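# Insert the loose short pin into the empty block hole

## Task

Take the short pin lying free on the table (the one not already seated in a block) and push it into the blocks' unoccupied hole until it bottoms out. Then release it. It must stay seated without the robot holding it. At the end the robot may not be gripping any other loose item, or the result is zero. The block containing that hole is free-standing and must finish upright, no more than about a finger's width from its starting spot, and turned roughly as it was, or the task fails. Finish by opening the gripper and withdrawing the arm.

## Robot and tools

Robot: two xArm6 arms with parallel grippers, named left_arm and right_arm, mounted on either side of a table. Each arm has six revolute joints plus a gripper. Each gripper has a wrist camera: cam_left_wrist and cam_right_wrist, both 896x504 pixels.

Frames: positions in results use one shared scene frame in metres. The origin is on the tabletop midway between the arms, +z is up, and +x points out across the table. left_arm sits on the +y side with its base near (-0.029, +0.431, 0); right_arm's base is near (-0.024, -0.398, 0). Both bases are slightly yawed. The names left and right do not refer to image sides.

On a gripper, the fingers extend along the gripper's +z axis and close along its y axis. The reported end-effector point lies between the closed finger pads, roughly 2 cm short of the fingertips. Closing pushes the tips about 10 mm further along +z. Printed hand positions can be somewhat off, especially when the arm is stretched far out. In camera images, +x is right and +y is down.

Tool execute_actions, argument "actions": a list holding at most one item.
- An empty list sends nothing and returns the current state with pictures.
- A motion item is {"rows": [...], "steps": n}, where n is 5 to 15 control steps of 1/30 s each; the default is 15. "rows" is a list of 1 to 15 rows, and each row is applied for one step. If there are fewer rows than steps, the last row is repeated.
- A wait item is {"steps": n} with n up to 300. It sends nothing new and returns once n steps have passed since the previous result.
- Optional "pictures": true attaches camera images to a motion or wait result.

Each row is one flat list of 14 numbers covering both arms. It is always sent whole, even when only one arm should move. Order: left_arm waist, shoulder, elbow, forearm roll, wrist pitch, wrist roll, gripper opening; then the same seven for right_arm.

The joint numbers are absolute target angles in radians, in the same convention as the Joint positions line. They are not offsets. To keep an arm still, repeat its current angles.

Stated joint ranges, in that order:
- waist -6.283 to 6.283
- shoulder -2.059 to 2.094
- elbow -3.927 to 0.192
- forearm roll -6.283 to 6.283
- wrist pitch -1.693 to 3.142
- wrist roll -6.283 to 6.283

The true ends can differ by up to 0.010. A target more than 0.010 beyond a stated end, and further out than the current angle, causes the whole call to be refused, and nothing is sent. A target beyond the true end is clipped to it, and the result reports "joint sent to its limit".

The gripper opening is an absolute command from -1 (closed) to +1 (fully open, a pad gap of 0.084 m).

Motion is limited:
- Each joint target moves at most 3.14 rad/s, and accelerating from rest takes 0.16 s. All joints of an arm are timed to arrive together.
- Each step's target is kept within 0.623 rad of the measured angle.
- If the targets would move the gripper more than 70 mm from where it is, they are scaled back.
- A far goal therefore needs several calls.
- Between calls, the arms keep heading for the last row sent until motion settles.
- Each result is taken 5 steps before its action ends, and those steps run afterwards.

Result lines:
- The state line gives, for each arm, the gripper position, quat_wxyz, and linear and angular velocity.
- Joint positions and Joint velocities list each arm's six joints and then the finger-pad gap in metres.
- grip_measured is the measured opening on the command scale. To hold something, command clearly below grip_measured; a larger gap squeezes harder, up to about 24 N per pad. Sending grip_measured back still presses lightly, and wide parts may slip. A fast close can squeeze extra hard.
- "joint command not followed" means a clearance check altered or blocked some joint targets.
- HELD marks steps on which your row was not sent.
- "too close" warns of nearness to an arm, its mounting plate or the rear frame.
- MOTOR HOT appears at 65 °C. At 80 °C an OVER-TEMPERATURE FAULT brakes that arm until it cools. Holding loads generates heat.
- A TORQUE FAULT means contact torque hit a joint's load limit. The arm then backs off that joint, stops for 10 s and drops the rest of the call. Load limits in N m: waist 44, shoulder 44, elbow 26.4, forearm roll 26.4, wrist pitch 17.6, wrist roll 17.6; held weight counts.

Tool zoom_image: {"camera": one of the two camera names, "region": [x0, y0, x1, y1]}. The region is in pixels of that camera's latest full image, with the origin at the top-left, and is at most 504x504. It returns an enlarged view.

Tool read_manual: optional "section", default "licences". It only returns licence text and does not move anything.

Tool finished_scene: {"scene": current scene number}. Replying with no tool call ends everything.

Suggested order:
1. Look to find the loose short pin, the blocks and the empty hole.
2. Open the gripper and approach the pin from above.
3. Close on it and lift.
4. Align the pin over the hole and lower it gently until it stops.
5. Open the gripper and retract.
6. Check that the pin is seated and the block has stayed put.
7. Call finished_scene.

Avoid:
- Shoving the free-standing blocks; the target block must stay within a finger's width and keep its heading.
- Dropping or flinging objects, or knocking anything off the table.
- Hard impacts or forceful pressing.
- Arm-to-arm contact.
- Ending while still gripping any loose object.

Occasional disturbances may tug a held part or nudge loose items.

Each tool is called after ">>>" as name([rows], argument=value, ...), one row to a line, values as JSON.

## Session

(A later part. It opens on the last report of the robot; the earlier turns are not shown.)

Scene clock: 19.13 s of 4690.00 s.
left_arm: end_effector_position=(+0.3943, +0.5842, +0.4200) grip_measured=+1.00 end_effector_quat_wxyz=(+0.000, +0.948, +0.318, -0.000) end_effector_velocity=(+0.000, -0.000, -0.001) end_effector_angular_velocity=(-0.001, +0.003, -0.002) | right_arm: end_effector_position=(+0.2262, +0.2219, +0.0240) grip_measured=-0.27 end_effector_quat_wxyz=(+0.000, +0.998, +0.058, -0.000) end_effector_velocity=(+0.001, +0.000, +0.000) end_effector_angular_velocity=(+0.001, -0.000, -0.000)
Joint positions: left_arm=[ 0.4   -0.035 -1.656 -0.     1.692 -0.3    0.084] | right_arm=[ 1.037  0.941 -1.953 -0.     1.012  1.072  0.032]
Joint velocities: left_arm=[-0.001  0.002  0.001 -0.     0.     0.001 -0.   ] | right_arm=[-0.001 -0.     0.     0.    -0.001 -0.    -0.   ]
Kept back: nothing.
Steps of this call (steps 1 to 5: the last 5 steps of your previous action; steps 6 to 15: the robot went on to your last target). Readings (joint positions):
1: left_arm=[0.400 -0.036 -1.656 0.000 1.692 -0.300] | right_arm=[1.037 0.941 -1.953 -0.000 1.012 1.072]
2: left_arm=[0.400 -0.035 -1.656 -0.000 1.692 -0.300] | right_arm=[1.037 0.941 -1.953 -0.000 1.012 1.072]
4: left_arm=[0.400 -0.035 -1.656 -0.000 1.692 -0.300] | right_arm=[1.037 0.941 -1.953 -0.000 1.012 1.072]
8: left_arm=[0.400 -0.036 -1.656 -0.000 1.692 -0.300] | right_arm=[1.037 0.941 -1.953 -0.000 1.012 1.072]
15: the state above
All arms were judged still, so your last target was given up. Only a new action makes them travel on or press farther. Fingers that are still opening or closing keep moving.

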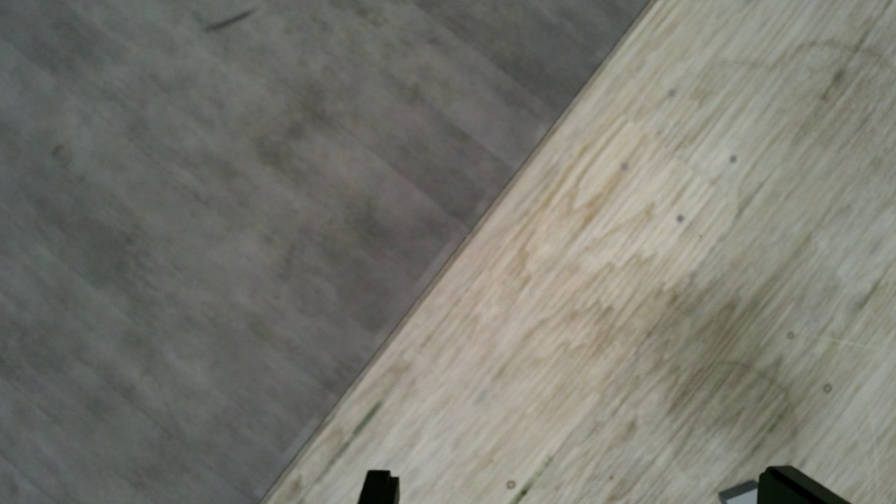

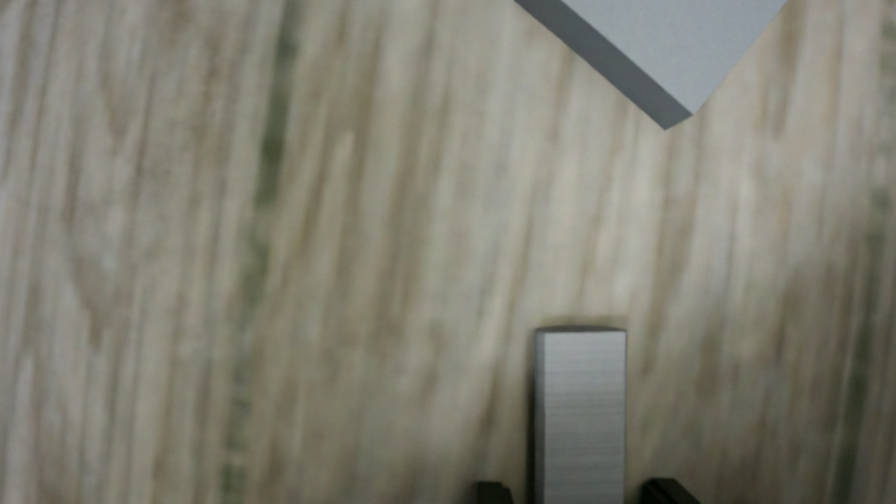

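>>> execute_actions([
  {"rows": [[0.4,-0.0355,-1.6564,0,1.692,-0.3,1, 1.0374,0.9408,-1.9528,0,1.0120,1.0716,-0.32],[0.4,-0.0355,-1.6564,0,1.692,-0.3,1, 1.0374,0.9408,-1.9528,0,1.0120,1.0716,-0.38],[0.4,-0.0355,-1.6564,0,1.692,-0.3,1, 1.0374,0.9408,-1.9528,0,1.0120,1.0716,-0.44],[0.4,-0.0355,-1.6564,0,1.692,-0.3,1, 1.0374,0.9408,-1.9528,0,1.0120,1.0716,-0.48],[0.4,-0.0355,-1.6564,0,1.692,-0.3,1, 1.0374,0.9408,-1.9528,0,1.0120,1.0716,-0.52],[0.4,-0.0355,-1.6564,0,1.692,-0.3,1, 1.0374,0.9408,-1.9528,0,1.0120,1.0716,-0.56],[0.4,-0.0355,-1.6564,0,1.692,-0.3,1, 1.0374,0.9408,-1.9528,0,1.0120,1.0716,-0.6],[0.4,-0.0355,-1.6564,0,1.692,-0.3,1, 1.0374,0.9408,-1.9528,0,1.0120,1.0716,-0.65],[0.4,-0.0355,-1.6564,0,1.692,-0.3,1, 1.0374,0.9408,-1.9528,0,1.0120,1.0716,-0.7],[0.4,-0.0355,-1.6564,0,1.692,-0.3,1, 1.0374,0.9408,-1.9528,0,1.0120,1.0716,-0.8],[0.4,-0.0355,-1.6564,0,1.692,-0.3,1, 1.0374,0.9408,-1.9528,0,1.0120,1.0716,-0.9],[0.4,-0.0355,-1.6564,0,1.692,-0.3,1, 1.0374,0.9408,-1.9528,0,1.0120,1.0716,-1]], "steps": 15},
])

>>> execute_actions([
  {"steps": 15},
], pictures=true)

>>> zoom_image(camera="cam_right_wrist", region=[450, 300, 710, 504])

Scene clock: 19.93 s of 4690.00 s.
left_arm: end_effector_position=(+0.3943, +0.5842, +0.4200) grip_measured=+1.00 end_effector_quat_wxyz=(+0.000, +0.948, +0.318, -0.000) end_effector_velocity=(+0.000, -0.001, +0.000) end_effector_angular_velocity=(-0.000, -0.000, -0.001) | right_arm: end_effector_position=(+0.2262, +0.2220, +0.0242) grip_measured=-0.56 end_effector_quat_wxyz=(-0.000, +0.998, +0.058, +0.000) end_effector_velocity=(-0.000, -0.000, -0.001) end_effector_angular_velocity=(-0.001, +0.001, +0.000)
Joint positions: left_arm=[ 0.4   -0.035 -1.656  0.     1.692 -0.3    0.084] | right_arm=[ 1.037  0.941 -1.953  0.     1.012  1.072  0.02 ]
Joint velocities: left_arm=[-0.001  0.    -0.    -0.    -0.    -0.    -0.   ] | right_arm=[-0.     0.001  0.     0.     0.001 -0.    -0.   ]
Steps of this call (steps 1 to 14: nothing new was sent; steps 15 to 24: the first 10 steps of this action). Readings (joint positions):
15: left_arm=[0.400 -0.036 -1.656 -0.000 1.692 -0.300] | right_arm=[1.037 0.941 -1.953 -0.000 1.012 1.072]
16: left_arm=[0.400 -0.036 -1.656 0.000 1.692 -0.300] | right_arm=[1.037 0.941 -1.953 -0.000 1.012 1.072]
18: left_arm=[0.400 -0.035 -1.656 -0.000 1.692 -0.300] | right_arm=[1.037 0.941 -1.953 0.000 1.012 1.072]
22: left_arm=[0.400 -0.036 -1.656 0.000 1.692 -0.300] | right_arm=[1.037 0.941 -1.953 0.000 1.012 1.072]
24: the state above

Scene clock: 20.43 s of 4690.00 s.
left_arm: end_effector_position=(+0.3943, +0.5842, +0.4200) grip_measured=+1.00 end_effector_quat_wxyz=(+0.000, +0.948, +0.318, -0.000) end_effector_velocity=(-0.000, -0.000, -0.001) end_effector_angular_velocity=(-0.001, +0.002, -0.000) | right_arm: end_effector_position=(+0.2262, +0.2220, +0.0242) grip_measured=-0.56 end_effector_quat_wxyz=(-0.000, +0.998, +0.058, +0.000) end_effector_velocity=(+0.000, +0.000, +0.000) end_effector_angular_velocity=(+0.001, +0.001, -0.002)
Joint positions: left_arm=[ 0.4   -0.036 -1.656  0.     1.692 -0.3    0.084] | right_arm=[ 1.037  0.941 -1.953  0.     1.012  1.072  0.02 ]
Joint velocities: left_arm=[-0.001 -0.     0.002  0.     0.    -0.     0.   ] | right_arm=[-0.    -0.001  0.     0.001  0.     0.001 -0.   ]
Kept back: nothing.
Steps of this call (steps 1 to 5: the last 5 steps of your previous action; steps 6 to 15: the robot went on to your last target). Readings (joint positions):
1: left_arm=[0.400 -0.035 -1.656 0.000 1.692 -0.300] | right_arm=[1.037 0.941 -1.953 0.000 1.012 1.072]
2: left_arm=[0.400 -0.036 -1.656 -0.000 1.692 -0.300] | right_arm=[1.037 0.941 -1.953 0.000 1.012 1.072]
4: left_arm=[0.400 -0.035 -1.656 -0.000 1.692 -0.300] | right_arm=[1.037 0.941 -1.953 0.000 1.012 1.072]
8: left_arm=[0.400 -0.035 -1.656 0.000 1.692 -0.300] | right_arm=[1.037 0.941 -1.953 0.000 1.012 1.072]
15: the state above
All arms were judged still, so your last target was given up. Only a new action makes them travel on or press farther. Fingers that are still opening or closing keep moving.

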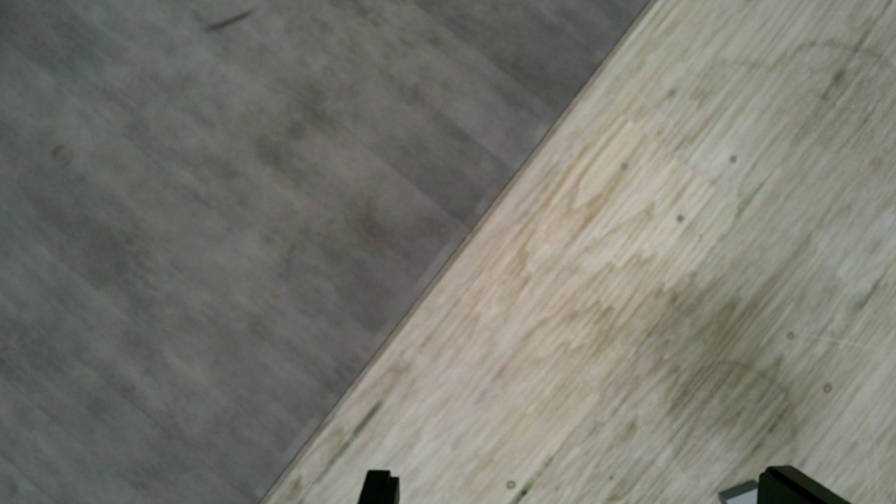

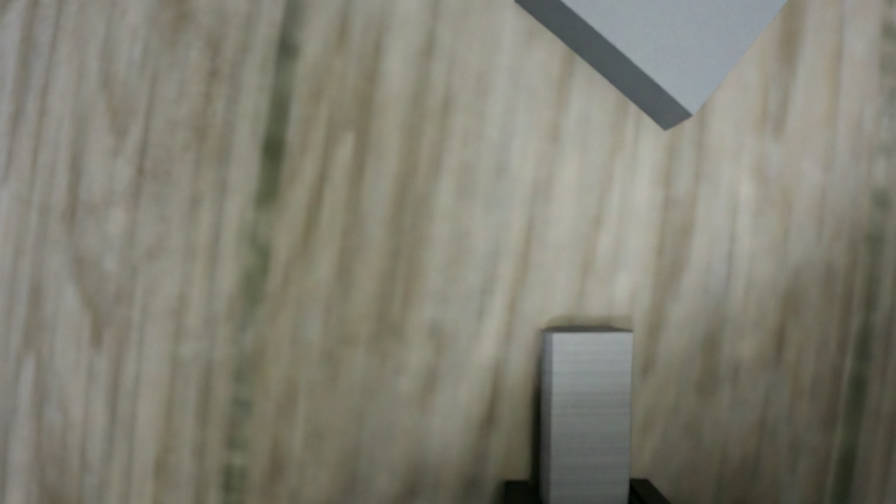

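Region (450, 300, 710, 504) of cam_right_wrist's 896x504 image, scaled by 1.938, with more detail than that image has; it fills the top 395 rows of this view, and the rest is white.

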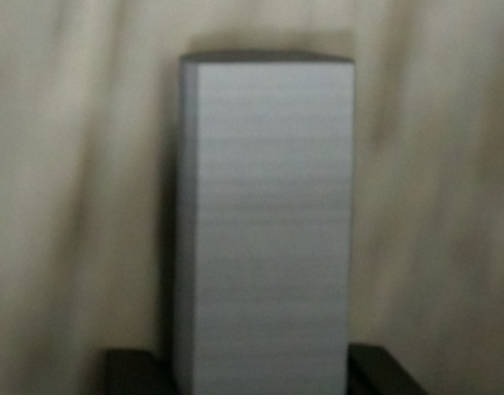

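>>> execute_actions([
  {"rows": [[0.4,-0.0355,-1.6,0,1.5,-0.6,-1, 1.0374,0.9380,-1.9540,0,1.0160,1.0716,-1],[0.4,-0.0355,-1.55,0,1.3,-0.9,-1, 1.0374,0.9330,-1.9560,0,1.0230,1.0716,-1],[0.4,-0.0355,-1.5,0,1.1,-1.2,-1, 1.0374,0.9250,-1.9590,0,1.0340,1.0716,-1],[0.4,-0.0355,-1.45,0,0.9,-1.5,-1, 1.0374,0.9150,-1.9630,0,1.0480,1.0716,-1],[0.35,-0.0355,-1.4,0,0.7,-1.8,-1, 1.0374,0.9030,-1.9680,0,1.0650,1.0716,-1],[0.3,-0.0355,-1.35,0,0.5,-2.1,-1, 1.0374,0.8900,-1.9740,0,1.0840,1.0716,-1],[0.3,-0.0355,-1.3,0,0.3,-2.4,-1, 1.0374,0.8770,-1.9810,0,1.1040,1.0716,-1],[0.3,-0.0355,-1.3,0,0.1,-2.7,-1, 1.0374,0.8650,-1.9880,0,1.1230,1.0716,-1],[0.3,-0.0355,-1.3,0,0.0,-3.0,-1, 1.0374,0.8550,-1.9950,0,1.1400,1.0716,-1],[0.3,-0.0355,-1.3,0,0.0,-3.14,-1, 1.0374,0.8470,-2.0000,0,1.1530,1.0716,-1],[0.3,-0.0355,-1.3,0,0.0,-3.14,-1, 1.0374,0.8418,-2.0036,0,1.1618,1.0716,-1]], "steps": 15},
], pictures=true)

Scene clock: 22.40 s of 4690.00 s.
left_arm: end_effector_position=(+0.4819, +0.5978, +0.3912) grip_measured=-0.53 end_effector_quat_wxyz=(+0.039, +0.828, +0.540, +0.145) end_effector_velocity=(+0.438, -0.110, -0.217) end_effector_angular_velocity=(-0.311, -1.531, +2.012) | right_arm: end_effector_position=(+0.2266, +0.2230, +0.0764) grip_measured=-0.56 end_effector_quat_wxyz=(-0.001, +0.998, +0.058, +0.000) end_effector_velocity=(+0.008, +0.019, +0.310) end_effector_angular_velocity=(+0.090, -0.037, +0.000)
Joint positions: left_arm=[ 0.368 -0.036 -1.471  0.     1.206 -0.84   0.021] | right_arm=[ 1.037  0.871 -1.986 -0.     1.113  1.072  0.02 ]
Joint velocities: left_arm=[-0.445  0.071  1.122 -0.006 -2.552 -2.573 -0.205] | right_arm=[-0.    -0.374 -0.237 -0.001  0.514  0.     0.   ]
Steps of this call (steps 1 to 49: nothing new was sent; steps 50 to 59: the first 10 steps of this action). Readings (joint positions):
50: left_arm=[0.400 -0.036 -1.656 -0.000 1.691 -0.301] | right_arm=[1.037 0.941 -1.953 -0.000 1.012 1.072]
51: left_arm=[0.400 -0.036 -1.655 -0.000 1.685 -0.311] | right_arm=[1.037 0.940 -1.953 -0.000 1.014 1.072]
53: left_arm=[0.400 -0.037 -1.643 -0.000 1.639 -0.381] | right_arm=[1.037 0.935 -1.953 -0.000 1.025 1.072]
57: left_arm=[0.393 -0.038 -1.550 0.000 1.368 -0.677] | right_arm=[1.037 0.897 -1.970 -0.000 1.078 1.072]
59: the state above

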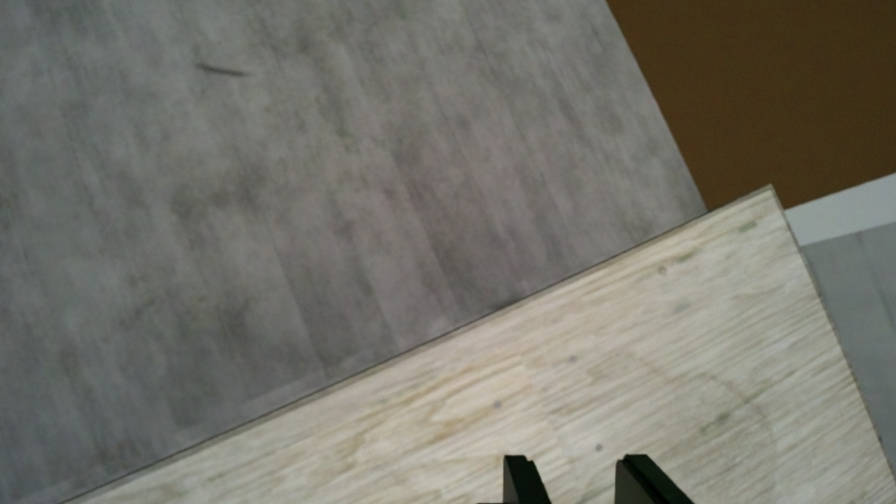

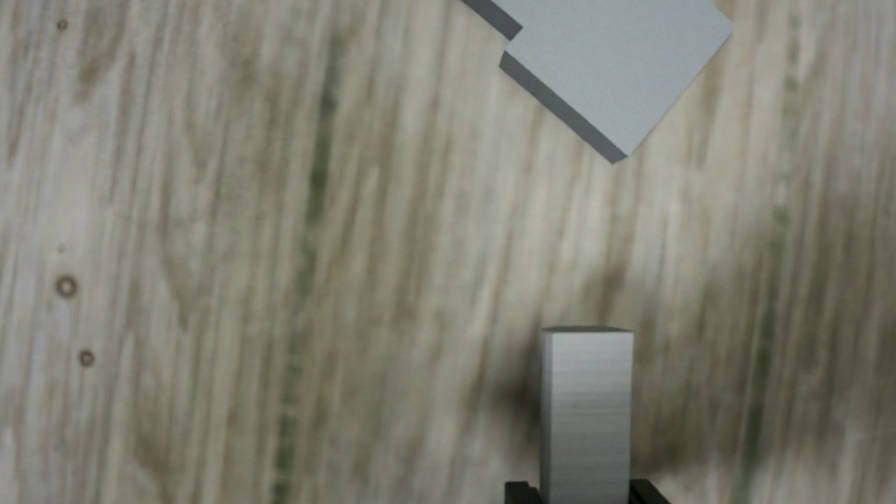

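>>> execute_actions([
  {"rows": [[0.3,-0.0355,-1.3,0,0.0,-3.14,-1, 0.7495,0.5210,-1.4578,0,0.9368,0.9497,-1]], "steps": 14},
])

>>> execute_actions([
  {"rows": [[-0.2,-0.0355,-1.3,0,0.0,-3.14,-1, 0.4616,0.2001,-0.9120,0,0.7119,0.8278,-1]], "steps": 15},
])

>>> execute_actions([
  {"rows": [[-0.55,0.15,-0.87,0,-0.6,-3.14,-1, 0.4616,0.2001,-0.9120,0,0.7119,0.8278,-1]], "steps": 15},
])

>>> execute_actions([
  {"rows": [[-0.8385,0.3359,-0.4457,0,-1.1902,-3.14,-1, 0.4616,0.2001,-0.9120,0,0.7119,0.8278,-1]], "steps": 15},
])

>>> execute_actions([
  {"steps": 40},
], pictures=true)

Scene clock: 23.17 s of 4690.00 s.
left_arm: end_effector_position=(+0.6081, +0.5919, +0.5623) grip_measured=-1.00 end_effector_quat_wxyz=(+0.605, -0.043, +0.786, +0.118) end_effector_velocity=(-0.001, -0.002, +0.021) end_effector_angular_velocity=(-1.899, -0.563, +0.485) | right_arm: end_effector_position=(+0.3022, +0.1371, +0.0991) grip_measured=-0.56 end_effector_quat_wxyz=(-0.000, +1.000, +0.010, +0.000) end_effector_velocity=(+0.279, -0.424, -0.010) end_effector_angular_velocity=(+0.002, -0.001, -0.425)
Joint positions: left_arm=[ 0.3   -0.035 -1.3   -0.     0.006 -3.003  0.   ] | right_arm=[ 0.874  0.661 -1.696 -0.     1.035  1.003  0.02 ]
Joint velocities: left_arm=[-0.002 -0.002  0.003  0.    -0.082 -2.038  0.   ] | right_arm=[-0.732 -0.818  1.381 -0.    -0.565 -0.307  0.   ]
Steps of this call (steps 1 to 5: the last 5 steps of your previous action; steps 6 to 14: the robot went on to your last target; steps 15 to 23: the first 9 steps of this action). Readings (joint positions):
15: left_arm=[0.302 -0.037 -1.307 -0.000 0.095 -2.208] | right_arm=[1.037 0.842 -2.003 0.000 1.161 1.071]
16: left_arm=[0.302 -0.036 -1.305 -0.000 0.069 -2.312] | right_arm=[1.034 0.837 -1.994 0.000 1.157 1.069]
18: left_arm=[0.301 -0.036 -1.302 -0.000 0.036 -2.521] | right_arm=[1.006 0.799 -1.927 0.001 1.129 1.054]
22: left_arm=[0.300 -0.035 -1.300 -0.000 0.009 -2.926] | right_arm=[0.898 0.688 -1.742 -0.000 1.054 1.013]
23: the state above

Scene clock: 23.67 s of 4690.00 s.
left_arm: end_effector_position=(+0.6281, +0.4307, +0.5635) grip_measured=-1.00 end_effector_quat_wxyz=(+0.619, +0.002, +0.786, +0.001) end_effector_velocity=(-0.000, -0.597, +0.001) end_effector_angular_velocity=(-0.005, -0.003, -0.908) | right_arm: end_effector_position=(+0.3638, -0.0652, +0.0839) grip_measured=-0.56 end_effector_quat_wxyz=(-0.000, +0.997, -0.080, +0.000) end_effector_velocity=(+0.008, -0.502, -0.058) end_effector_angular_velocity=(-0.000, -0.000, -0.439)
Joint positions: left_arm=[ 0.052 -0.035 -1.3    0.     0.    -3.138  0.   ] | right_arm=[ 0.56   0.31  -1.098 -0.     0.789  0.869  0.02 ]
Joint velocities: left_arm=[-0.909 -0.    -0.001  0.001 -0.001 -0.007  0.   ] | right_arm=[-0.755 -0.837  1.418 -0.    -0.581 -0.315  0.   ]
Steps of this call (steps 1 to 5: the last 5 steps of your previous action; steps 6 to 15: the first 10 steps of this action). Readings (joint positions):
6: left_arm=[0.299 -0.035 -1.300 -0.000 0.000 -3.136] | right_arm=[0.750 0.528 -1.470 -0.000 0.944 0.953]
7: left_arm=[0.293 -0.035 -1.300 -0.001 0.000 -3.137] | right_arm=[0.744 0.519 -1.454 -0.000 0.936 0.949]
9: left_arm=[0.239 -0.035 -1.300 -0.001 0.000 -3.137] | right_arm=[0.715 0.478 -1.384 0.000 0.905 0.933]
13: left_arm=[0.113 -0.035 -1.300 -0.000 0.000 -3.137] | right_arm=[0.610 0.365 -1.193 -0.000 0.827 0.890]
15: the state above

Scene clock: 24.17 s of 4690.00 s.
left_arm: end_effector_position=(+0.5916, +0.1881, +0.4633) grip_measured=-1.00 end_effector_quat_wxyz=(+0.604, +0.147, +0.775, -0.114) end_effector_velocity=(-0.171, -0.404, -0.370) end_effector_angular_velocity=(+0.013, +0.033, -0.658) | right_arm: end_effector_position=(+0.3585, -0.1294, +0.0751) grip_measured=-0.56 end_effector_quat_wxyz=(-0.000, +0.994, -0.107, +0.000) end_effector_velocity=(-0.000, -0.005, -0.002) end_effector_angular_velocity=(-0.004, +0.003, -0.006)
Joint positions: left_arm=[-0.32   0.046 -1.112 -0.    -0.259 -3.14   0.   ] | right_arm=[ 0.463  0.201 -0.913 -0.     0.712  0.828  0.02 ]
Joint velocities: left_arm=[-0.658  0.307  0.703  0.    -0.974 -0.001  0.   ] | right_arm=[-0.008 -0.002  0.007 -0.002 -0.    -0.    -0.   ]
Steps of this call (steps 1 to 5: the last 5 steps of your previous action; steps 6 to 15: the first 10 steps of this action). Readings (joint positions):
6: left_arm=[-0.128 -0.035 -1.299 0.000 -0.001 -3.139] | right_arm=[0.463 0.204 -0.916 0.000 0.716 0.830]
7: left_arm=[-0.154 -0.033 -1.295 0.000 -0.009 -3.139] | right_arm=[0.463 0.202 -0.915 0.000 0.714 0.829]
9: left_arm=[-0.191 -0.020 -1.260 0.000 -0.066 -3.139] | right_arm=[0.464 0.201 -0.915 -0.000 0.712 0.828]
13: left_arm=[-0.277 0.026 -1.159 0.000 -0.194 -3.140] | right_arm=[0.463 0.201 -0.914 -0.000 0.712 0.828]
15: the state above

Scene clock: 24.67 s of 4690.00 s.
left_arm: end_effector_position=(+0.4454, +0.0448, +0.2795) grip_measured=-1.00 end_effector_quat_wxyz=(+0.569, +0.268, +0.751, -0.202) end_effector_velocity=(-0.405, -0.156, -0.328) end_effector_angular_velocity=(+0.002, +0.002, -0.615) | right_arm: end_effector_position=(+0.3586, -0.1300, +0.0750) grip_measured=-0.56 end_effector_quat_wxyz=(+0.000, +0.994, -0.108, +0.000) end_effector_velocity=(+0.000, -0.000, +0.000) end_effector_angular_velocity=(+0.000, -0.001, -0.001)
Joint positions: left_arm=[-0.631  0.213 -0.729  0.    -0.781 -3.14   0.   ] | right_arm=[ 0.462  0.2   -0.912 -0.     0.712  0.828  0.02 ]
Joint velocities: left_arm=[-0.615  0.368  0.84   0.    -1.205 -0.     0.   ] | right_arm=[-0.    -0.001  0.    -0.    -0.     0.    -0.   ]
Steps of this call (steps 1 to 5: the last 5 steps of your previous action; steps 6 to 15: the first 10 steps of this action). Readings (joint positions):
6: left_arm=[-0.454 0.108 -0.970 0.000 -0.457 -3.140] | right_arm=[0.462 0.200 -0.912 -0.000 0.712 0.828]
7: left_arm=[-0.475 0.118 -0.946 0.000 -0.488 -3.140] | right_arm=[0.462 0.200 -0.912 -0.000 0.712 0.828]
9: left_arm=[-0.512 0.141 -0.892 0.000 -0.551 -3.140] | right_arm=[0.462 0.200 -0.912 -0.000 0.712 0.828]
13: left_arm=[-0.590 0.188 -0.785 0.000 -0.701 -3.140] | right_arm=[0.462 0.200 -0.912 -0.000 0.712 0.828]
15: the state above

Scene clock: 26.00 s of 4690.00 s.
left_arm: end_effector_position=(+0.2989, +0.0254, +0.1920) grip_measured=-1.00 end_effector_quat_wxyz=(+0.546, +0.344, +0.718, -0.260) end_effector_velocity=(-0.000, +0.000, -0.000) end_effector_angular_velocity=(+0.001, -0.001, -0.000) | right_arm: end_effector_position=(+0.3586, -0.1301, +0.0750) grip_measured=-0.56 end_effector_quat_wxyz=(+0.000, +0.994, -0.108, +0.000) end_effector_velocity=(-0.000, -0.000, +0.000) end_effector_angular_velocity=(-0.000, +0.000, +0.000)
Joint positions: left_arm=[-0.838  0.336 -0.446 -0.    -1.19  -3.14   0.   ] | right_arm=[ 0.462  0.2   -0.912 -0.     0.712  0.828  0.02 ]
Joint velocities: left_arm=[-0.     0.     0.001 -0.    -0.001  0.001  0.   ] | right_arm=[ 0. -0.  0. -0.  0.  0.  0.]
Kept back: nothing.
Steps of this call (steps 1 to 5: the last 5 steps of your previous action; steps 6 to 30: the robot went on to your last target; steps 31 to 40: nothing new was sent). Readings (joint positions):
1: left_arm=[-0.651 0.225 -0.701 0.000 -0.821 -3.140] | right_arm=[0.462 0.200 -0.912 -0.000 0.712 0.828]
2: left_arm=[-0.672 0.237 -0.673 0.000 -0.862 -3.140] | right_arm=[0.462 0.200 -0.912 -0.000 0.712 0.828]
4: left_arm=[-0.714 0.262 -0.615 0.000 -0.945 -3.140] | right_arm=[0.462 0.200 -0.912 -0.000 0.712 0.828]
8: left_arm=[-0.800 0.313 -0.498 0.000 -1.113 -3.140] | right_arm=[0.462 0.200 -0.912 -0.000 0.712 0.828]
40: the state above
All arms were judged still, so your last target was given up. Only a new action makes them travel on or press farther. Fingers that are still opening or closing keep moving.

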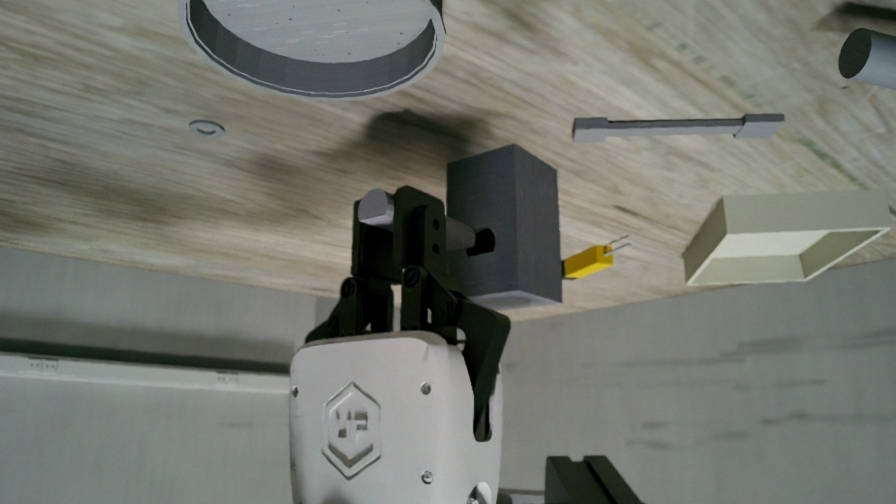

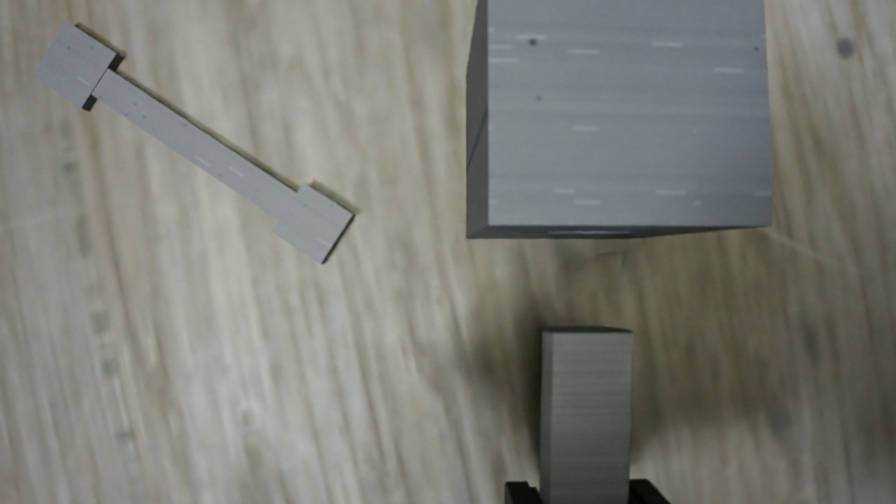

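>>> zoom_image(camera="cam_right_wrist", region=[450, 180, 790, 400])

>>> zoom_image(camera="cam_left_wrist", region=[340, 130, 580, 320])

Region (450, 180, 790, 400) of cam_right_wrist's 896x504 image, scaled by 1.482, with more detail than that image has; it fills the top 326 rows of this view, and the rest is white.

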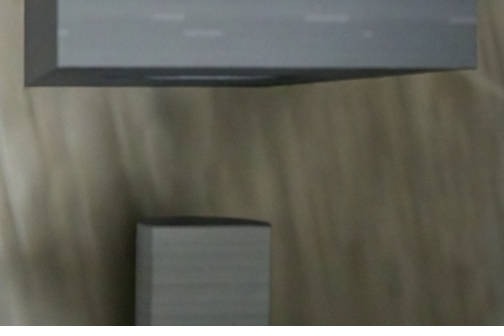

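Region (340, 130, 580, 320) of cam_left_wrist's 896x504 image, scaled by 2.100, with more detail than that image has; it fills the top 399 rows of this view, and the rest is white.

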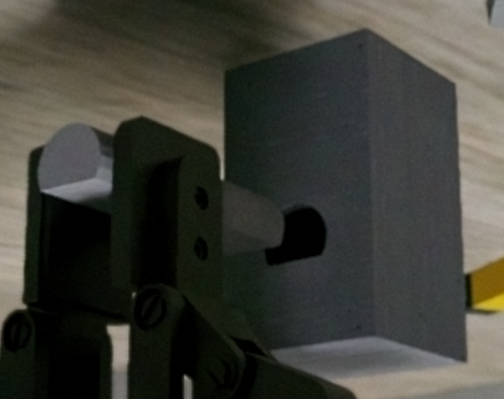

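>>> zoom_image(camera="cam_right_wrist", region=[500, 310, 680, 504])

>>> zoom_image(camera="cam_right_wrist", region=[450, 0, 800, 250])

Region (500, 310, 680, 504) of cam_right_wrist's 896x504 image, scaled by 2.598, with more detail than that image has; it fills the left 468 columns of this view, and the rest is white.

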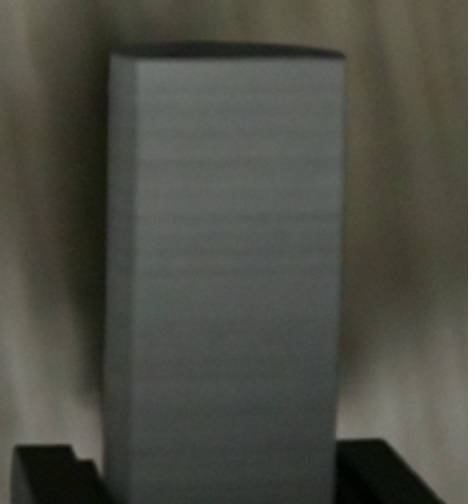

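Region (450, 0, 800, 250) of cam_right_wrist's 896x504 image, scaled by 1.440, with more detail than that image has; it fills the top 360 rows of this view, and the rest is white.

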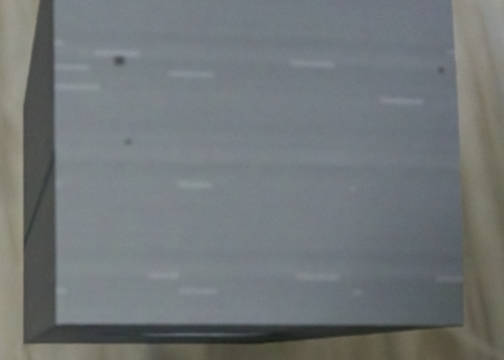

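>>> execute_actions([
  {"rows": [[-0.8385,0.3359,-0.4457,0,-1.1902,-3.14,-1, 0.4786,0.1738,-0.8757,0,0.7019,0.8448,-1]], "steps": 15},
])

>>> execute_actions([
  {"steps": 15},
], pictures=true)

>>> zoom_image(camera="cam_right_wrist", region=[500, 130, 700, 360])

Scene clock: 28.23 s of 4690.00 s.
left_arm: end_effector_position=(+0.2989, +0.0254, +0.1920) grip_measured=-1.00 end_effector_quat_wxyz=(+0.546, +0.344, +0.718, -0.260) end_effector_velocity=(-0.001, +0.000, -0.001) end_effector_angular_velocity=(+0.002, +0.002, -0.001) | right_arm: end_effector_position=(+0.3467, -0.1290, +0.0750) grip_measured=-0.56 end_effector_quat_wxyz=(-0.000, +0.994, -0.108, +0.000) end_effector_velocity=(+0.001, -0.001, +0.000) end_effector_angular_velocity=(+0.001, -0.000, -0.004)
Joint positions: left_arm=[-0.839  0.336 -0.446  0.    -1.19  -3.14   0.   ] | right_arm=[ 0.479  0.174 -0.876 -0.     0.702  0.845  0.02 ]
Joint velocities: left_arm=[-0.001  0.002  0.001 -0.     0.    -0.     0.   ] | right_arm=[-0.003  0.    -0.001  0.001 -0.001  0.001  0.   ]
Steps of this call (steps 1 to 57: nothing new was sent; steps 58 to 67: the first 10 steps of this action). Readings (joint positions):
58: left_arm=[-0.839 0.336 -0.446 -0.000 -1.190 -3.140] | right_arm=[0.462 0.200 -0.911 -0.000 0.712 0.828]
59: left_arm=[-0.839 0.336 -0.446 0.000 -1.190 -3.140] | right_arm=[0.465 0.194 -0.904 -0.000 0.709 0.832]
61: left_arm=[-0.839 0.336 -0.446 -0.000 -1.190 -3.140] | right_arm=[0.475 0.179 -0.883 0.000 0.704 0.841]
65: left_arm=[-0.838 0.336 -0.446 0.000 -1.190 -3.140] | right_arm=[0.479 0.174 -0.876 0.000 0.702 0.845]
67: the state above

Scene clock: 28.73 s of 4690.00 s.
left_arm: end_effector_position=(+0.2989, +0.0254, +0.1920) grip_measured=-1.00 end_effector_quat_wxyz=(+0.546, +0.344, +0.718, -0.260) end_effector_velocity=(+0.001, +0.000, +0.000) end_effector_angular_velocity=(-0.000, -0.000, +0.001) | right_arm: end_effector_position=(+0.3466, -0.1290, +0.0750) grip_measured=-0.56 end_effector_quat_wxyz=(+0.000, +0.994, -0.108, +0.000) end_effector_velocity=(+0.000, -0.000, +0.000) end_effector_angular_velocity=(-0.000, -0.001, +0.001)
Joint positions: left_arm=[-0.839  0.336 -0.446 -0.    -1.19  -3.14   0.   ] | right_arm=[ 0.479  0.174 -0.876  0.     0.702  0.845  0.02 ]
Joint velocities: left_arm=[ 0.001 -0.    -0.     0.    -0.     0.     0.   ] | right_arm=[-0.    -0.001  0.    -0.002 -0.     0.     0.   ]
Kept back: nothing.
Steps of this call (steps 1 to 5: the last 5 steps of your previous action; steps 6 to 15: the robot went on to your last target). Readings (joint positions):
1: left_arm=[-0.839 0.336 -0.446 -0.000 -1.190 -3.140] | right_arm=[0.478 0.174 -0.876 -0.000 0.702 0.845]
2: left_arm=[-0.839 0.336 -0.446 0.000 -1.190 -3.140] | right_arm=[0.478 0.174 -0.876 -0.000 0.702 0.845]
4: left_arm=[-0.839 0.336 -0.446 0.000 -1.190 -3.140] | right_arm=[0.478 0.174 -0.876 -0.000 0.702 0.845]
8: left_arm=[-0.838 0.336 -0.446 0.000 -1.190 -3.140] | right_arm=[0.479 0.174 -0.876 -0.000 0.702 0.845]
15: the state above
All arms were judged still, so your last target was given up. Only a new action makes them travel on or press farther. Fingers that are still opening or closing keep moving.

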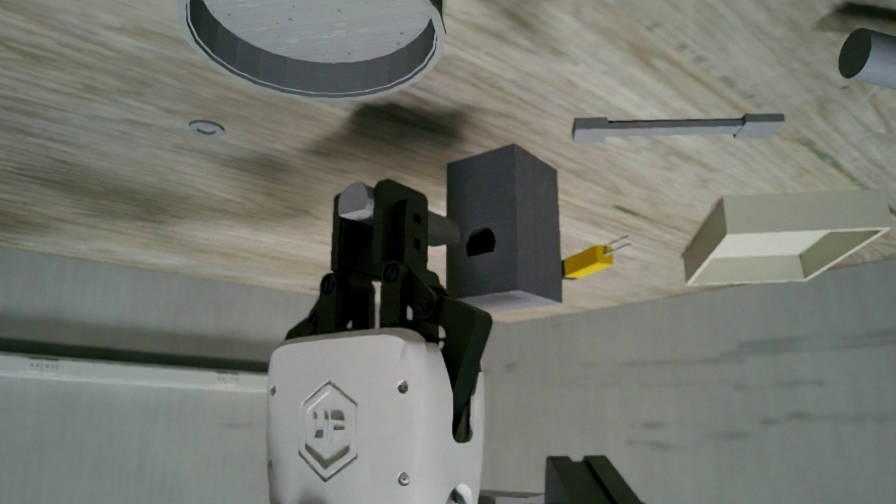

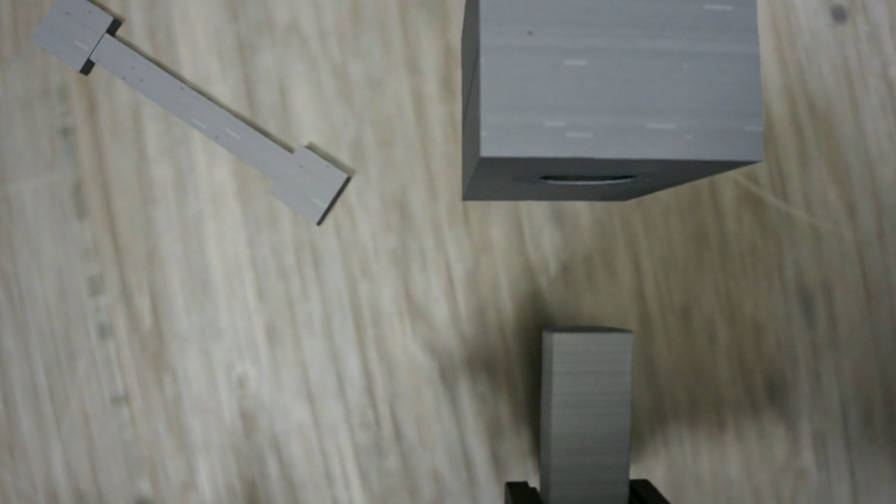

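Region (500, 130, 700, 360) of cam_right_wrist's 896x504 image, scaled by 2.191, with more detail than that image has; it fills the left 438 columns of this view, and the rest is white.

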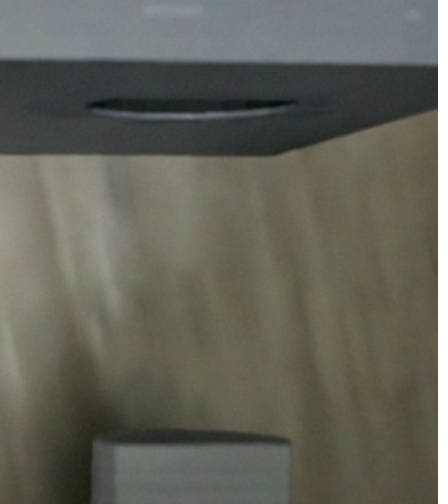

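>>> execute_actions([
  {"rows": [[-0.8385,0.3359,-0.4457,0,-1.1902,-3.14,-1, 0.4739,0.1797,-0.8839,0,0.7042,0.8401,-1],[-0.8385,0.3359,-0.4457,0,-1.1902,-3.14,-1, 0.4669,0.1885,-0.8961,0,0.7077,0.8331,-1],[-0.8385,0.3359,-0.4457,0,-1.1902,-3.14,-1, 0.4599,0.1972,-0.9083,0,0.7111,0.8261,-1],[-0.8385,0.3359,-0.4457,0,-1.1902,-3.14,-1, 0.4529,0.2060,-0.9206,0,0.7146,0.8191,-1],[-0.8385,0.3359,-0.4457,0,-1.1902,-3.14,-1, 0.4458,0.2148,-0.9328,0,0.7180,0.8120,-1],[-0.8385,0.3359,-0.4457,0,-1.1902,-3.14,-1, 0.4400,0.2221,-0.9430,0,0.7209,0.8062,-1],[-0.8385,0.3359,-0.4457,0,-1.1902,-3.14,-1, 0.4355,0.2277,-0.9508,0,0.7231,0.8017,-1],[-0.8385,0.3359,-0.4457,0,-1.1902,-3.14,-1, 0.4330,0.2309,-0.9553,0,0.7243,0.7992,-1],[-0.8385,0.3359,-0.4457,0,-1.1902,-3.14,-1, 0.4318,0.2324,-0.9573,0,0.7249,0.7980,-1]], "steps": 15},
])

>>> execute_actions([
  {"steps": 15},
], pictures=true)

>>> zoom_image(camera="cam_left_wrist", region=[370, 170, 530, 290])

Scene clock: 29.57 s of 4690.00 s.
left_arm: end_effector_position=(+0.2989, +0.0254, +0.1920) grip_measured=-1.00 end_effector_quat_wxyz=(+0.546, +0.344, +0.718, -0.260) end_effector_velocity=(+0.001, +0.000, +0.001) end_effector_angular_velocity=(-0.001, -0.001, +0.001) | right_arm: end_effector_position=(+0.3743, -0.1351, +0.0752) grip_measured=-0.56 end_effector_quat_wxyz=(-0.000, +0.994, -0.109, +0.000) end_effector_velocity=(+0.043, -0.013, -0.002) end_effector_angular_velocity=(-0.002, +0.004, -0.002)
Joint positions: left_arm=[-0.839  0.336 -0.446  0.    -1.19  -3.14   0.   ] | right_arm=[ 0.434  0.229 -0.952 -0.     0.723  0.802  0.02 ]
Joint velocities: left_arm=[ 0.001 -0.002 -0.     0.    -0.    -0.     0.   ] | right_arm=[-0.072  0.089 -0.118  0.001  0.033 -0.07   0.   ]
Steps of this call (steps 1 to 15: nothing new was sent; steps 16 to 25: the first 10 steps of this action). Readings (joint positions):
16: left_arm=[-0.838 0.336 -0.446 -0.000 -1.190 -3.140] | right_arm=[0.478 0.174 -0.876 0.000 0.702 0.844]
17: left_arm=[-0.839 0.336 -0.446 0.000 -1.190 -3.140] | right_arm=[0.477 0.176 -0.879 0.000 0.703 0.843]
19: left_arm=[-0.839 0.336 -0.446 0.000 -1.190 -3.140] | right_arm=[0.468 0.187 -0.894 0.000 0.708 0.834]
23: left_arm=[-0.839 0.336 -0.446 -0.000 -1.190 -3.140] | right_arm=[0.442 0.219 -0.939 -0.000 0.719 0.809]
25: the state above

Scene clock: 30.07 s of 4690.00 s.
left_arm: end_effector_position=(+0.2989, +0.0254, +0.1920) grip_measured=-1.00 end_effector_quat_wxyz=(+0.546, +0.344, +0.718, -0.260) end_effector_velocity=(+0.001, +0.000, -0.001) end_effector_angular_velocity=(+0.001, +0.001, +0.001) | right_arm: end_effector_position=(+0.3758, -0.1353, +0.0751) grip_measured=-0.56 end_effector_quat_wxyz=(+0.000, +0.994, -0.108, -0.000) end_effector_velocity=(+0.000, -0.000, -0.000) end_effector_angular_velocity=(+0.000, +0.001, -0.002)
Joint positions: left_arm=[-0.838  0.336 -0.446  0.    -1.19  -3.14   0.   ] | right_arm=[ 0.432  0.232 -0.957  0.     0.725  0.798  0.02 ]
Joint velocities: left_arm=[ 0.001  0.002 -0.001  0.    -0.    -0.001  0.   ] | right_arm=[-0.001  0.001 -0.     0.001  0.     0.     0.   ]
Kept back: nothing.
Steps of this call (steps 1 to 5: the last 5 steps of your previous action; steps 6 to 15: the robot went on to your last target). Readings (joint positions):
1: left_arm=[-0.839 0.336 -0.446 0.000 -1.190 -3.140] | right_arm=[0.432 0.231 -0.955 -0.000 0.724 0.800]
2: left_arm=[-0.838 0.336 -0.446 0.000 -1.190 -3.140] | right_arm=[0.432 0.232 -0.956 -0.000 0.724 0.799]
4: left_arm=[-0.838 0.336 -0.446 -0.000 -1.190 -3.140] | right_arm=[0.432 0.232 -0.957 0.000 0.725 0.798]
8: left_arm=[-0.839 0.336 -0.446 0.000 -1.190 -3.140] | right_arm=[0.432 0.232 -0.957 0.000 0.725 0.798]
15: the state above
All arms were judged still, so your last target was given up. Only a new action makes them travel on or press farther. Fingers that are still opening or closing keep moving.

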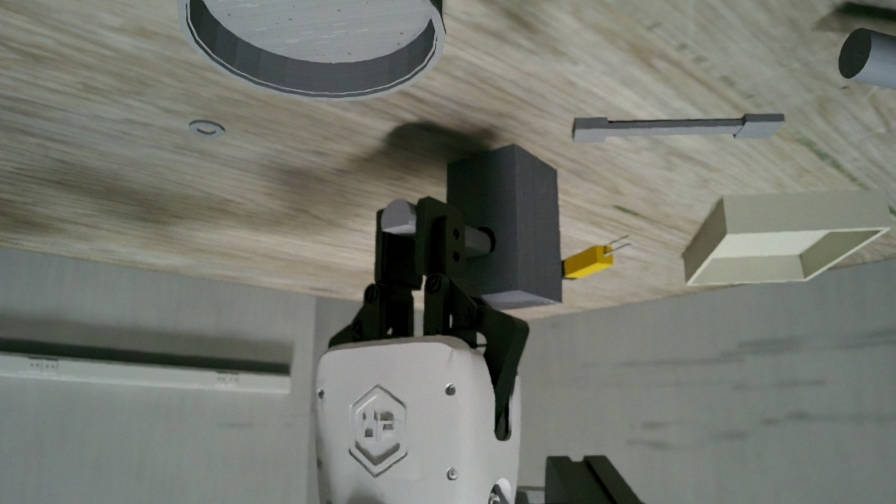

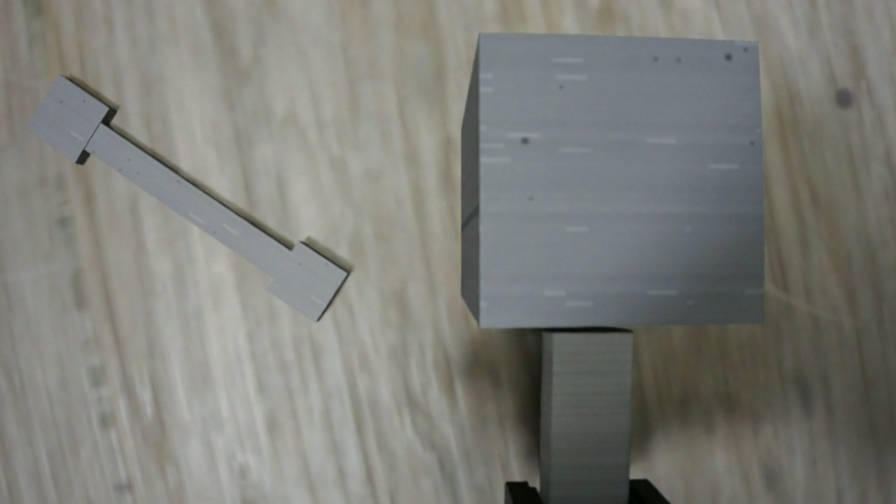

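Region (370, 170, 530, 290) of cam_left_wrist's 896x504 image, scaled by 3.150, with more detail than that image has; it fills the top 378 rows of this view, and the rest is white.

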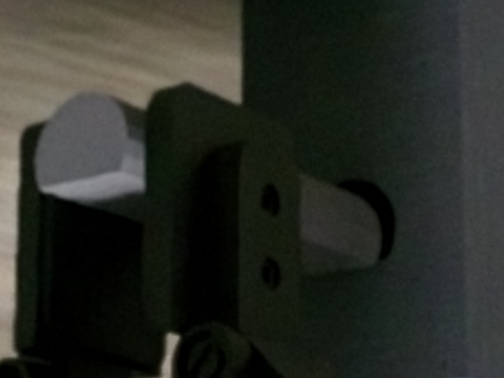

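>>> execute_actions([
  {"rows": [[-0.8385,0.3359,-0.4457,0,-1.1902,-3.14,-1, 0.4318,0.2380,-0.9557,0,0.7177,0.7980,-1]], "steps": 15},
])

>>> execute_actions([
  {"steps": 10},
], pictures=true)

>>> zoom_image(camera="cam_left_wrist", region=[440, 200, 520, 270])

Scene clock: 30.80 s of 4690.00 s.
left_arm: end_effector_position=(+0.2989, +0.0254, +0.1920) grip_measured=-1.00 end_effector_quat_wxyz=(+0.546, +0.344, +0.718, -0.260) end_effector_velocity=(+0.000, -0.000, +0.001) end_effector_angular_velocity=(-0.002, -0.001, +0.000) | right_arm: end_effector_position=(+0.3759, -0.1353, +0.0724) grip_measured=-0.56 end_effector_quat_wxyz=(-0.000, +0.994, -0.108, +0.000) end_effector_velocity=(+0.002, +0.001, +0.002) end_effector_angular_velocity=(+0.003, -0.004, -0.002)
Joint positions: left_arm=[-0.838  0.336 -0.446  0.    -1.19  -3.14   0.   ] | right_arm=[ 0.432  0.238 -0.956 -0.     0.718  0.798  0.02 ]
Joint velocities: left_arm=[ 0.    -0.001 -0.001  0.    -0.    -0.     0.   ] | right_arm=[-0.001 -0.002 -0.002  0.    -0.001  0.001  0.   ]
Steps of this call (steps 1 to 12: nothing new was sent; steps 13 to 22: the first 10 steps of this action). Readings (joint positions):
13: left_arm=[-0.838 0.336 -0.446 -0.000 -1.190 -3.140] | right_arm=[0.432 0.233 -0.957 -0.000 0.724 0.798]
14: left_arm=[-0.838 0.336 -0.446 -0.000 -1.190 -3.140] | right_arm=[0.432 0.234 -0.957 -0.000 0.722 0.798]
16: left_arm=[-0.839 0.336 -0.446 0.000 -1.190 -3.140] | right_arm=[0.432 0.237 -0.956 0.000 0.719 0.798]
20: left_arm=[-0.838 0.336 -0.446 -0.000 -1.190 -3.140] | right_arm=[0.432 0.238 -0.956 0.000 0.718 0.798]
22: the state above

Scene clock: 31.13 s of 4690.00 s.
left_arm: end_effector_position=(+0.2989, +0.0254, +0.1920) grip_measured=-1.00 end_effector_quat_wxyz=(+0.546, +0.344, +0.718, -0.260) end_effector_velocity=(-0.000, -0.001, -0.000) end_effector_angular_velocity=(-0.000, +0.001, -0.001) | right_arm: end_effector_position=(+0.3759, -0.1354, +0.0723) grip_measured=-0.56 end_effector_quat_wxyz=(-0.000, +0.994, -0.108, +0.000) end_effector_velocity=(+0.000, -0.000, -0.000) end_effector_angular_velocity=(-0.001, +0.000, +0.001)
Joint positions: left_arm=[-0.838  0.336 -0.446 -0.    -1.19  -3.14   0.   ] | right_arm=[ 0.432  0.238 -0.956  0.     0.718  0.798  0.02 ]
Joint velocities: left_arm=[-0.001  0.001 -0.001  0.     0.    -0.001  0.   ] | right_arm=[-0.     0.001 -0.    -0.001 -0.    -0.001 -0.   ]
Kept back: nothing.
Steps of this call (steps 1 to 5: the last 5 steps of your previous action; steps 6 to 10: the robot went on to your last target). Readings (joint positions):
1: left_arm=[-0.839 0.336 -0.446 -0.000 -1.190 -3.140] | right_arm=[0.432 0.238 -0.956 -0.000 0.718 0.798]
2: left_arm=[-0.839 0.336 -0.446 -0.000 -1.190 -3.140] | right_arm=[0.432 0.238 -0.956 -0.000 0.718 0.798]
4: left_arm=[-0.838 0.336 -0.446 0.000 -1.190 -3.140] | right_arm=[0.432 0.238 -0.956 -0.000 0.718 0.798]
8: left_arm=[-0.839 0.336 -0.446 -0.000 -1.190 -3.140] | right_arm=[0.432 0.238 -0.956 -0.000 0.718 0.798]
10: the state above

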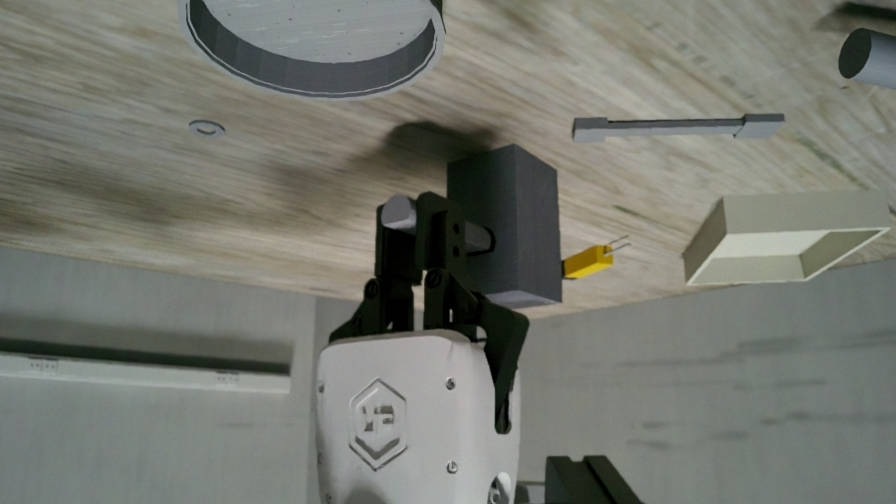

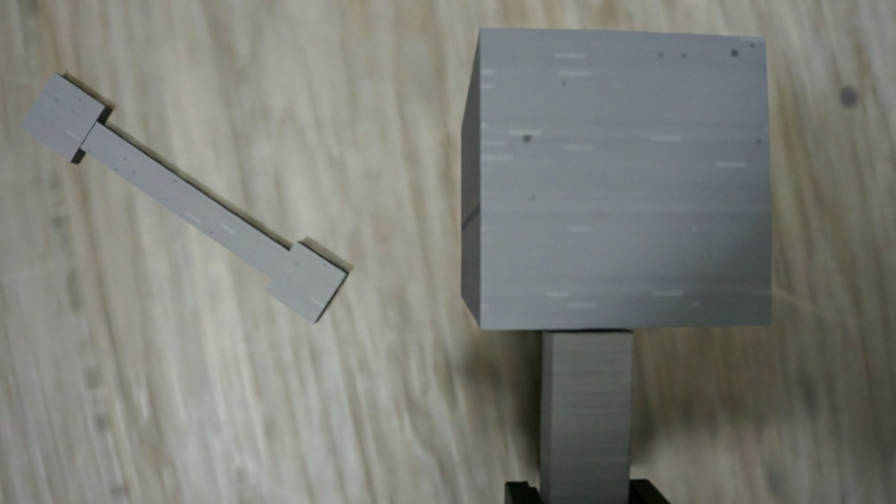

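Region (440, 200, 520, 270) of cam_left_wrist's 896x504 image, scaled by 6.300, with more detail than that image has; it fills the top 441 rows of this view, and the rest is white.

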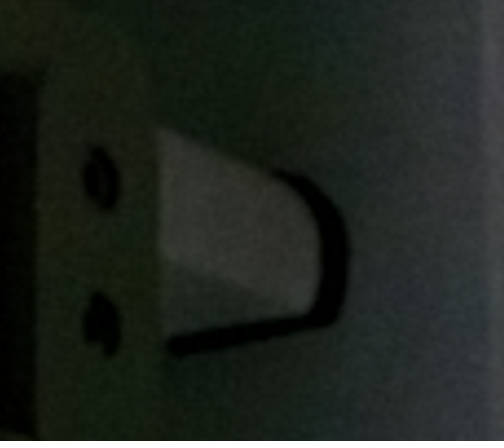

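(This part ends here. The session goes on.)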